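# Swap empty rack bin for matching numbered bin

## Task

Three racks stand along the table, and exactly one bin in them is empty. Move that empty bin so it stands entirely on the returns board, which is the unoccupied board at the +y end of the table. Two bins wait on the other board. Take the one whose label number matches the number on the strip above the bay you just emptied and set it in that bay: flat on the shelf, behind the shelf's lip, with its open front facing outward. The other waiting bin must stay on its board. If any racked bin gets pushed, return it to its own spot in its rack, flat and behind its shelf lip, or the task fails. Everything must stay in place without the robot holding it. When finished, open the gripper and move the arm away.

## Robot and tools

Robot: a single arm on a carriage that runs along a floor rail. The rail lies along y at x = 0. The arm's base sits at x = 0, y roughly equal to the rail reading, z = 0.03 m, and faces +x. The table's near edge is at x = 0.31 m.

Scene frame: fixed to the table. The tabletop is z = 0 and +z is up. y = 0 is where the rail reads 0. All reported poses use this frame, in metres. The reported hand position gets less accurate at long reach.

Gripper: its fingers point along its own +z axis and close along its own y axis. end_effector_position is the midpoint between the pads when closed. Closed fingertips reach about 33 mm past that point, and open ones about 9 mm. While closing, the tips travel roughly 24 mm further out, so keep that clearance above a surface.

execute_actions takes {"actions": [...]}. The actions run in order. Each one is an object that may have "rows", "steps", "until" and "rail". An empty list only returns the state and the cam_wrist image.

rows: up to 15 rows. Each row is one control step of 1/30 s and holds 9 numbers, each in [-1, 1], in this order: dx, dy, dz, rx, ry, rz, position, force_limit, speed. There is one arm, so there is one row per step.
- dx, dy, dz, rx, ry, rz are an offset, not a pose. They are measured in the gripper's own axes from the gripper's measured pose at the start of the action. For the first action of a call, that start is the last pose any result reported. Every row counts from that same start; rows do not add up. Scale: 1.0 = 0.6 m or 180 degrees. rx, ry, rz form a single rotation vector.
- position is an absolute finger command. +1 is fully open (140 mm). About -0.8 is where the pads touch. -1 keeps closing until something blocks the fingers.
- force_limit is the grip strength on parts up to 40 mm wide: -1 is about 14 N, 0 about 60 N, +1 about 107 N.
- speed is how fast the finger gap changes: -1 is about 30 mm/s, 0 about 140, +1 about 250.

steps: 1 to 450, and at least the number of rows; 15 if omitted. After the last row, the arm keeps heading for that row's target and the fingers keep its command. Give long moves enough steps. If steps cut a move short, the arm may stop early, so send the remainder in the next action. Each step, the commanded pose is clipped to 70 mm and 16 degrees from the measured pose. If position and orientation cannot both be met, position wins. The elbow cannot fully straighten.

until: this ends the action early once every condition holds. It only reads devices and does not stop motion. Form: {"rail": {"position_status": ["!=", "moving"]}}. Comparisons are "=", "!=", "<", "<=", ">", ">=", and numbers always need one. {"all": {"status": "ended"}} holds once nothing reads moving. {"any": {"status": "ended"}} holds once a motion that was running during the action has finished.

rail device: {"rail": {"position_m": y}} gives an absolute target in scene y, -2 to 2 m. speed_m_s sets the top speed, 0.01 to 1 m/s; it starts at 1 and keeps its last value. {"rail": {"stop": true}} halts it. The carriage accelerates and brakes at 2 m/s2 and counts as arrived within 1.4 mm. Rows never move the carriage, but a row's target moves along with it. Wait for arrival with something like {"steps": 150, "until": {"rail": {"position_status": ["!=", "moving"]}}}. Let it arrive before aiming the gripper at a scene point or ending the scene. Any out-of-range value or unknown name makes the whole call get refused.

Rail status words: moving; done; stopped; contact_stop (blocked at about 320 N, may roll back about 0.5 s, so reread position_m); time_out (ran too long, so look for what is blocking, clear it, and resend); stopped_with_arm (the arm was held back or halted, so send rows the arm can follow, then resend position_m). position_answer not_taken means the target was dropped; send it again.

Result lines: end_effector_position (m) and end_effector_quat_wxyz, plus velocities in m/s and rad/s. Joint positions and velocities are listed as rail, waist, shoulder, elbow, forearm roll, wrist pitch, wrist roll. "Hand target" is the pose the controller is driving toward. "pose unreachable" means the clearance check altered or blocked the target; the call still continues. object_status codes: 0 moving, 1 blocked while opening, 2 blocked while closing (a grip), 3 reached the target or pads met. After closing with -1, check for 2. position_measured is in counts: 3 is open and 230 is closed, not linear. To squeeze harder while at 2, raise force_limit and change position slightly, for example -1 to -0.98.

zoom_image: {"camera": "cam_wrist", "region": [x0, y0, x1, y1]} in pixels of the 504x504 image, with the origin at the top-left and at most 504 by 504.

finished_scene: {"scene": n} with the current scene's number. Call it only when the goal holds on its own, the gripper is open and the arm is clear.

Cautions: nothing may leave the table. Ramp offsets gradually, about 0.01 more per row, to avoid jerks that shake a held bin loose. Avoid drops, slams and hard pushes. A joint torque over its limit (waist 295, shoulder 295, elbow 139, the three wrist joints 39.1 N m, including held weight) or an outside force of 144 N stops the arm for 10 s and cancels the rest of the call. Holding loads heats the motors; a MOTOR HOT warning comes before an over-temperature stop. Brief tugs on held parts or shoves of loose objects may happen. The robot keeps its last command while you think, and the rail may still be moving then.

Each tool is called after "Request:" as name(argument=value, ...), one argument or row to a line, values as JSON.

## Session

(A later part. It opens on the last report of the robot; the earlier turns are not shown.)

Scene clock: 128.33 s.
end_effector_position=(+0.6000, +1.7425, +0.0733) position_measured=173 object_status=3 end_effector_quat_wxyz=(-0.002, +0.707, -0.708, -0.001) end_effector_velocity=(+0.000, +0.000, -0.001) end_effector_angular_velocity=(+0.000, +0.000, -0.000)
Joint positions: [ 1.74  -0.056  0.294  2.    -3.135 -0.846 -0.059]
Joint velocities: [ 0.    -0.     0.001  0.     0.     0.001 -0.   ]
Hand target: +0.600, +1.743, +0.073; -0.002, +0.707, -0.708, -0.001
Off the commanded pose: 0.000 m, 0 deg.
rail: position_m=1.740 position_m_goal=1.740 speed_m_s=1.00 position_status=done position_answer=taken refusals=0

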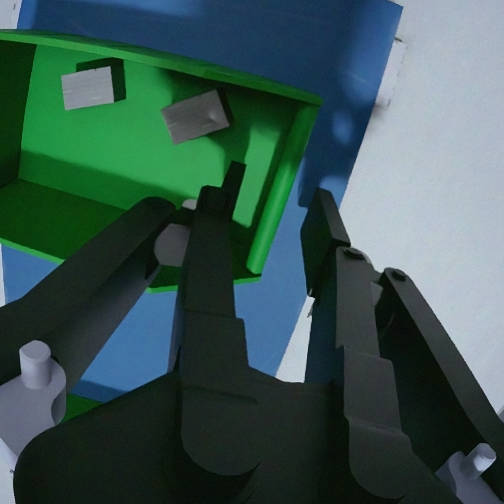

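Request:
execute_actions(
  actions=[
    {"rows":[[0,0,0,0,0,0,-1,1,-0.5]],"steps":22},
    {"rows":[[0,0,-0.004,0,0,0,-1,1,0],[0,0,-0.01,0,0,0,-1,1,0],[0,0,-0.02,0,0,0,-1,1,0],[-0.004,0.01,-0.035,0,0,0.002,-1,1,0],[-0.008,0.02,-0.052,0,0,0.004,-1,1,0],[-0.012,0.03,-0.07,0,0,0.006,-1,1,0],[-0.016,0.04,-0.088,0,0,0.009,-1,1,0],[-0.02,0.05,-0.106,0,0,0.011,-1,1,0],[-0.024,0.06,-0.124,0,0,0.013,-1,1,0],[-0.028,0.07,-0.142,0,0,0.015,-1,1,0],[-0.032,0.08,-0.16,0,0,0.017,-1,1,0],[-0.036,0.09,-0.175,0,0,0.019,-1,1,0],[-0.04,0.1,-0.19,0,0,0.021,-1,1,0],[-0.043,0.11,-0.2,0,0,0.024,-1,1,0],[-0.046,0.117,-0.21,0,0,0.0255,-1,1,0]],"steps":24},
  ],
)

Request:
execute_actions(
  actions=[
    {"rail":{"position_m":-0.41},"steps":84},
    {"rows":[[0,0,0.006,0,0,0,-1,1,0],[0,0,0.015,0,0,0,-1,1,0],[0,0,0.028,0,0,0,-1,1,0],[0,0,0.042,0,0,0,-1,1,0],[0,0,0.056,0,0,0,-1,1,0],[0,0,0.07,0,0,0,-1,1,0],[0,0,0.084,0,0,0,-1,1,0],[0,0,0.098,0,0,0,-1,1,0],[0,0,0.112,0,0,0,-1,1,0],[0,0,0.126,0,0,0,-1,1,0],[0,0,0.14,0,0,0,-1,1,0],[0,0,0.154,0,0,0,-1,1,0],[0,0,0.168,0,0,0,-1,1,0],[0,0,0.178,0,0,0,-1,1,0],[0,0,0.185,0,0,0,-1,1,0]],"steps":24},
    {"rows":[[0,-0.005,0,0,0,0,-1,1,0],[0,-0.012,0,0,0,0,-1,1,0],[0,-0.02,0,0,0,0,-1,1,0],[0,-0.03,0,0,0,0,-1,1,0],[0,-0.04,0,0,0,0,-1,1,0],[0,-0.05,0,0,0,0,-1,1,0],[0,-0.06,0,0,0,0,-1,1,0],[0,-0.07,0,0,0,0,-1,1,0],[0,-0.08,0,0,0,0,-1,1,0],[0,-0.09,0,0,0,0,-1,1,0],[0,-0.1,0,0,0,0,-1,1,0],[0,-0.11,0,0,0,0,-1,1,0],[0,-0.12,0,0,0,0,-1,1,0],[0,-0.13,0,0,0,0,-1,1,0],[0,-0.14,0,0,0,0,-1,1,0]],"steps":24},
  ],
)

Scene clock: 138.33 s.
end_effector_position=(+0.5297, +1.7696, +0.1986) position_measured=225 object_status=2 end_effector_quat_wxyz=(-0.002, +0.678, -0.735, -0.002) end_effector_velocity=(-0.002, +0.001, +0.008) end_effector_angular_velocity=(-0.005, -0.001, -0.003)
Joint positions: [ 1.74  -0.012  0.064  2.011 -3.135 -1.066  0.066]
Joint velocities: [ 0.     0.004 -0.011 -0.005 -0.005 -0.015  0.009]
Hand target: +0.530, +1.770, +0.199; -0.002, +0.678, -0.735, -0.001
Off the commanded pose: 0.001 m, 0 deg.
rail: position_m=1.740 position_m_goal=1.740 speed_m_s=1.00 position_status=done position_answer=taken refusals=0

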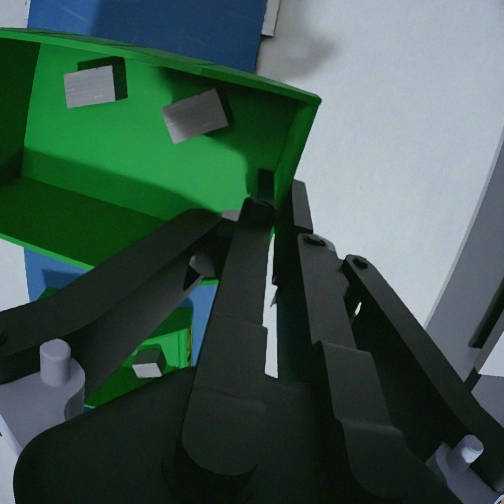

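Scene clock: 142.73 s.
end_effector_position=(+0.6132, -0.3867, +0.0888) position_measured=225 object_status=2 end_effector_quat_wxyz=(-0.002, +0.678, -0.735, -0.001) end_effector_velocity=(+0.004, -0.000, +0.000) end_effector_angular_velocity=(+0.000, +0.000, -0.000)
Joint positions: [-0.41  -0.021  0.294  1.963 -3.135 -0.883  0.057]
Joint velocities: [ 0.    -0.     0.005 -0.007 -0.    -0.003 -0.   ]
Hand target: +0.613, -0.387, +0.089; -0.002, +0.678, -0.735, -0.001
Off the commanded pose: 0.000 m, 0 deg.
rail: position_m=-0.410 position_m_goal=-0.410 speed_m_s=1.00 position_status=done position_answer=taken refusals=0

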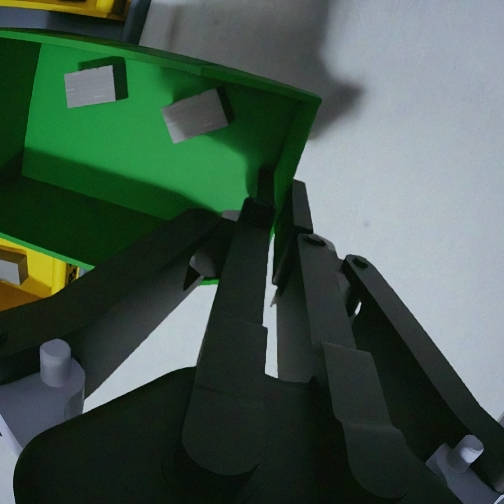

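Request:
execute_actions(
  actions=[
    {"rows":[[0,-0.005,0.002,0,0,0,-1,1,0],[0,-0.012,0.004,0,0,0,-1,1,0],[0,-0.02,0.006,0,0,0,-1,1,0],[0,-0.028,0.008,0,0,0,-1,1,0],[0,-0.036,0.01,0,0,0,-1,1,0],[0,-0.044,0.012,0,0,0,-1,1,0],[0,-0.052,0.014,0,0,0,-1,1,0],[0,-0.06,0.014,0,0,0,-1,1,0],[0,-0.068,0.014,0,0,0,-1,1,0],[0,-0.076,0.014,0,0,0,-1,1,0],[0,-0.084,0.014,0,0,0,-1,1,0],[0,-0.092,0.014,0,0,0,-1,1,0],[0,-0.1,0.014,0,0,0,-1,1,0],[0,-0.105,0.014,0,0,0,-1,1,0]],"steps":24},
    {"rows":[[0,-0.005,0,0,0,0,-1,1,0],[0,-0.012,0,0,0,0,-1,1,0],[0,-0.02,0,0,0,0,-1,1,0],[0,-0.028,0,0,0,0,-1,1,0],[0,-0.036,0,0,0,0,-1,1,0],[0,-0.044,0,0,0,0,-1,1,0],[0,-0.052,0,0,0,0,-1,1,0],[0,-0.06,0,0,0,0,-1,1,0],[0,-0.068,0,0,0,0,-1,1,0],[0,-0.076,0,0,0,0,-1,1,0],[0,-0.084,0,0,0,0,-1,1,0],[0,-0.092,0,0,0,0,-1,1,0],[0,-0.1,0,0,0,0,-1,1,0],[0,-0.105,0,0,0,0,-1,1,0]],"steps":24},
  ],
)

Scene clock: 149.93 s.
end_effector_position=(+0.7385, -0.3968, +0.0805) position_measured=225 object_status=2 end_effector_quat_wxyz=(-0.002, +0.678, -0.735, -0.001) end_effector_velocity=(+0.002, -0.000, +0.000) end_effector_angular_velocity=(+0.000, +0.000, -0.000)
Joint positions: [-0.41  -0.031  0.47   1.716 -3.135 -0.955  0.047]
Joint velocities: [ 0.    -0.     0.002 -0.004 -0.    -0.002 -0.   ]
Hand target: +0.739, -0.397, +0.081; -0.002, +0.678, -0.735, -0.001
Off the commanded pose: 0.000 m, 0 deg.
rail: position_m=-0.410 position_m_goal=-0.410 speed_m_s=1.00 position_status=done position_answer=taken refusals=0

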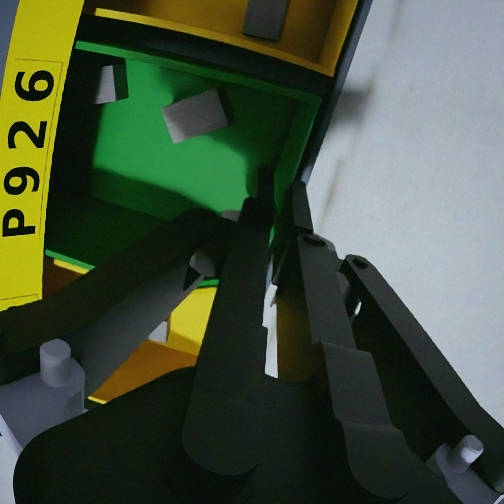

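Request:
execute_actions(
  actions=[
    {"rows":[[0,0,0.003,0,0,0,-1,1,0],[0,0,0.006,0,0,0,-1,1,0],[0,0,0.009,0,0,0,-1,1,0],[0,0,0.012,0,0,0,-1,1,0],[0,0,0.015,0,0,0,-1,1,0],[0,0,0.018,0,0,0,-1,1,0],[0,0,0.021,0,0,0,-1,1,0],[0,0.001,0.024,0,0,0,-1,1,0],[0,0.002,0.026,0,0,0,-1,1,0],[0,0.003,0.028,0,0,0,-1,1,0]],"steps":18},
    {"rows":[[0,0,0,0,0,0,-0.4,0,-0.5]],"steps":13},
  ],
)

Request:
execute_actions(
  actions=[
    {"rows":[[0,0,-0.02,0,0,0,-0.4,0,0],[0,0,-0.04,0,0,0,-0.4,0,0],[0,0,-0.07,0,0,0,-0.4,0,0],[0,0,-0.1,0,0,0,-0.4,0,0],[0,0,-0.13,0,0,0,-0.4,0,0],[0,0.02,-0.16,0,0,0,-0.4,0,0],[0,0.04,-0.2,0,0,0,-0.4,0,0],[0,0.1,-0.35,0.05,0,0,-0.4,0,0]],"steps":24},
  ],
)

Scene clock: 155.20 s.
end_effector_position=(+0.7368, -0.3968, +0.0638) position_measured=179 object_status=0 end_effector_quat_wxyz=(-0.002, +0.678, -0.735, -0.001) end_effector_velocity=(-0.000, -0.000, -0.000) end_effector_angular_velocity=(+0.000, +0.000, -0.000)
Joint positions: [-0.41  -0.031  0.483  1.73  -3.135 -0.927  0.047]
Joint velocities: [ 0. -0.  0.  0.  0. -0.  0.]
Hand target: +0.737, -0.397, +0.064; -0.002, +0.678, -0.735, -0.001
Off the commanded pose: 0.000 m, 0 deg.
rail: position_m=-0.410 position_m_goal=-0.410 speed_m_s=1.00 position_status=done position_answer=taken refusals=0

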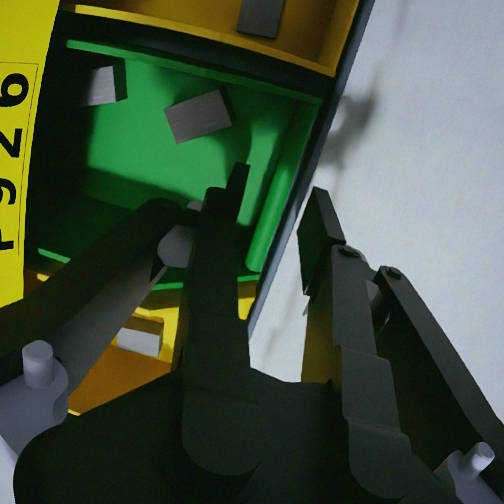

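Scene clock: 156.00 s.
end_effector_position=(+0.6769, -0.3929, +0.2725) position_measured=179 object_status=3 end_effector_quat_wxyz=(-0.055, +0.675, -0.733, +0.056) end_effector_velocity=(-0.005, +0.000, +0.013) end_effector_angular_velocity=(+0.000, +0.001, +0.000)
Joint positions: [-0.41  -0.023  0.161  1.763 -3.146 -1.06   0.061]
Joint velocities: [ 0.     0.    -0.014 -0.009  0.    -0.024  0.   ]
Hand target: +0.677, -0.393, +0.274; -0.055, +0.675, -0.733, +0.056
Off the commanded pose: 0.001 m, 0 deg.
rail: position_m=-0.410 position_m_goal=-0.410 speed_m_s=1.00 position_status=done position_answer=taken refusals=0

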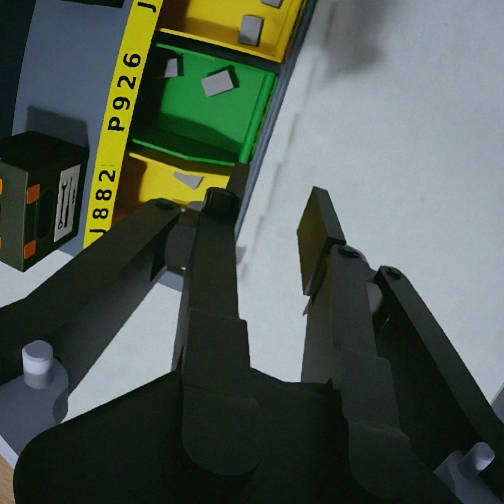

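Placed. Checking the other racks for shoved bins.

Request:
execute_actions(
  actions=[
    {"rail":{"position_m":-2},"rows":[[0.1,0,-0.25,0,0,0,1,0,0]],"steps":64},
  ],
)

Request:
execute_actions(
  actions=[
    {"rail":{"position_m":1.5},"steps":150,"until":{"rail":{"position_m":[">",-0.3]}}},
  ],
)

Request:
execute_actions(
  actions=[
    {"steps":150,"until":{"rail":{"position_m":[">",1.42]}}},
  ],
)

Request:
execute_actions(
  actions=[
    {"rail":{"position_m":2},"rows":[[-0.3,0.15,0,0,0,0,1,0,0]],"steps":150,"until":{"rail":{"position_status":["!=","moving"]}}},
  ],
)

Scene clock: 162.50 s.
end_effector_position=(+0.6485, -2.0414, +0.4204) position_measured=3 object_status=3 end_effector_quat_wxyz=(-0.055, +0.675, -0.733, +0.056) end_effector_velocity=(+0.001, -0.000, +0.001) end_effector_angular_velocity=(-0.000, -0.002, +0.000)
Joint positions: [-2.    -0.123  0.065  1.6   -3.13  -1.32  -0.043]
Joint velocities: [ 0.     0.     0.    -0.002 -0.    -0.     0.   ]
Hand target: +0.648, -2.041, +0.420; -0.055, +0.675, -0.733, +0.056
Off the commanded pose: 0.000 m, 0 deg.
rail: position_m=-2.000 position_m_goal=-2.000 speed_m_s=1.00 position_status=done position_answer=taken refusals=0

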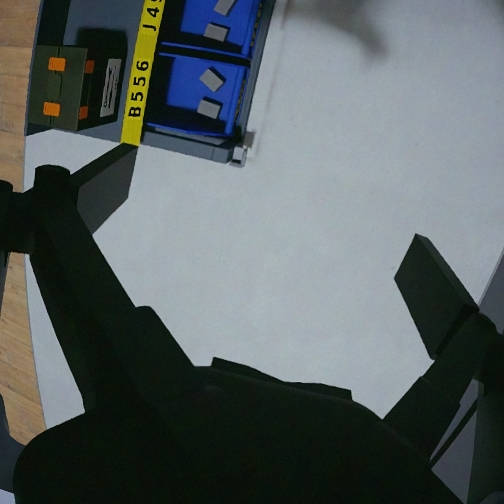

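Scene clock: 164.50 s.
end_effector_position=(+0.6485, -0.3081, +0.4205) position_measured=3 object_status=3 end_effector_quat_wxyz=(-0.055, +0.676, -0.733, +0.056) end_effector_velocity=(-0.000, +1.000, +0.000) end_effector_angular_velocity=(+0.000, -0.000, -0.000)
Joint positions: [-0.267 -0.122  0.065  1.6   -3.13  -1.32  -0.043]
Joint velocities: [ 1. -0. -0.  0.  0.  0.  0.]
Hand target: +0.648, -0.275, +0.420; -0.055, +0.675, -0.733, +0.056
Off the commanded pose: 0.000 m, 0 deg.
rail: position_m=-0.267 position_m_goal=1.500 speed_m_s=1.00 position_status=moving position_answer=taken refusals=0

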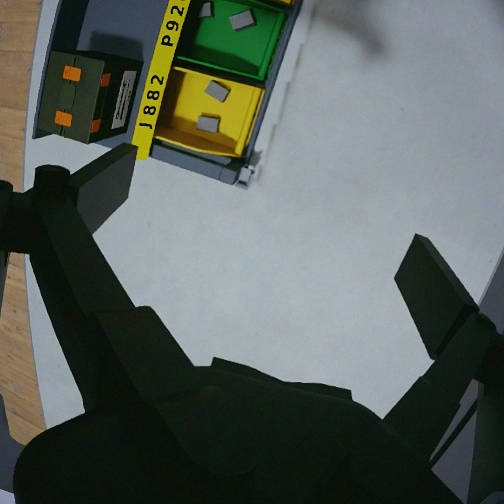

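Scene clock: 166.23 s.
end_effector_position=(+0.6485, +1.3793, +0.4204) position_measured=3 object_status=3 end_effector_quat_wxyz=(-0.055, +0.675, -0.733, +0.056) end_effector_velocity=(+0.000, +0.571, +0.000) end_effector_angular_velocity=(+0.000, -0.000, -0.000)
Joint positions: [ 1.421 -0.123  0.064  1.6   -3.13  -1.32  -0.043]
Joint velocities: [ 0.571 -0.    -0.    -0.     0.     0.     0.   ]
Hand target: +0.648, +1.397, +0.420; -0.055, +0.675, -0.733, +0.056
Off the commanded pose: 0.000 m, 0 deg.
rail: position_m=1.421 position_m_goal=1.500 speed_m_s=1.00 position_status=moving position_answer=taken refusals=0

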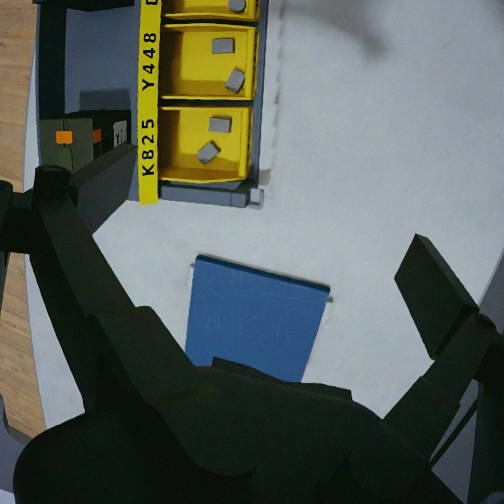

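Scene clock: 167.13 s.
end_effector_position=(+0.5743, +2.1452, +0.4071) position_measured=3 object_status=3 end_effector_quat_wxyz=(-0.055, +0.675, -0.733, +0.056) end_effector_velocity=(+0.001, -0.002, +0.001) end_effector_angular_velocity=(-0.006, -0.002, -0.003)
Joint positions: [ 2.     0.212 -0.022  1.712 -3.184 -1.299  0.302]
Joint velocities: [-0.     0.     0.    -0.001 -0.007 -0.001  0.004]
Hand target: +0.574, +2.145, +0.407; -0.055, +0.675, -0.733, +0.056
Off the commanded pose: 0.000 m, 0 deg.
rail: position_m=2.000 position_m_goal=2.000 speed_m_s=1.00 position_status=done position_answer=taken refusals=0

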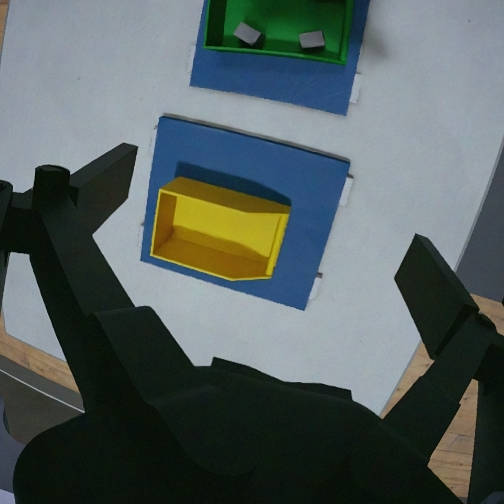

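Request:
finished_scene(
  scene=1,
)

The scene is finished: the task was done.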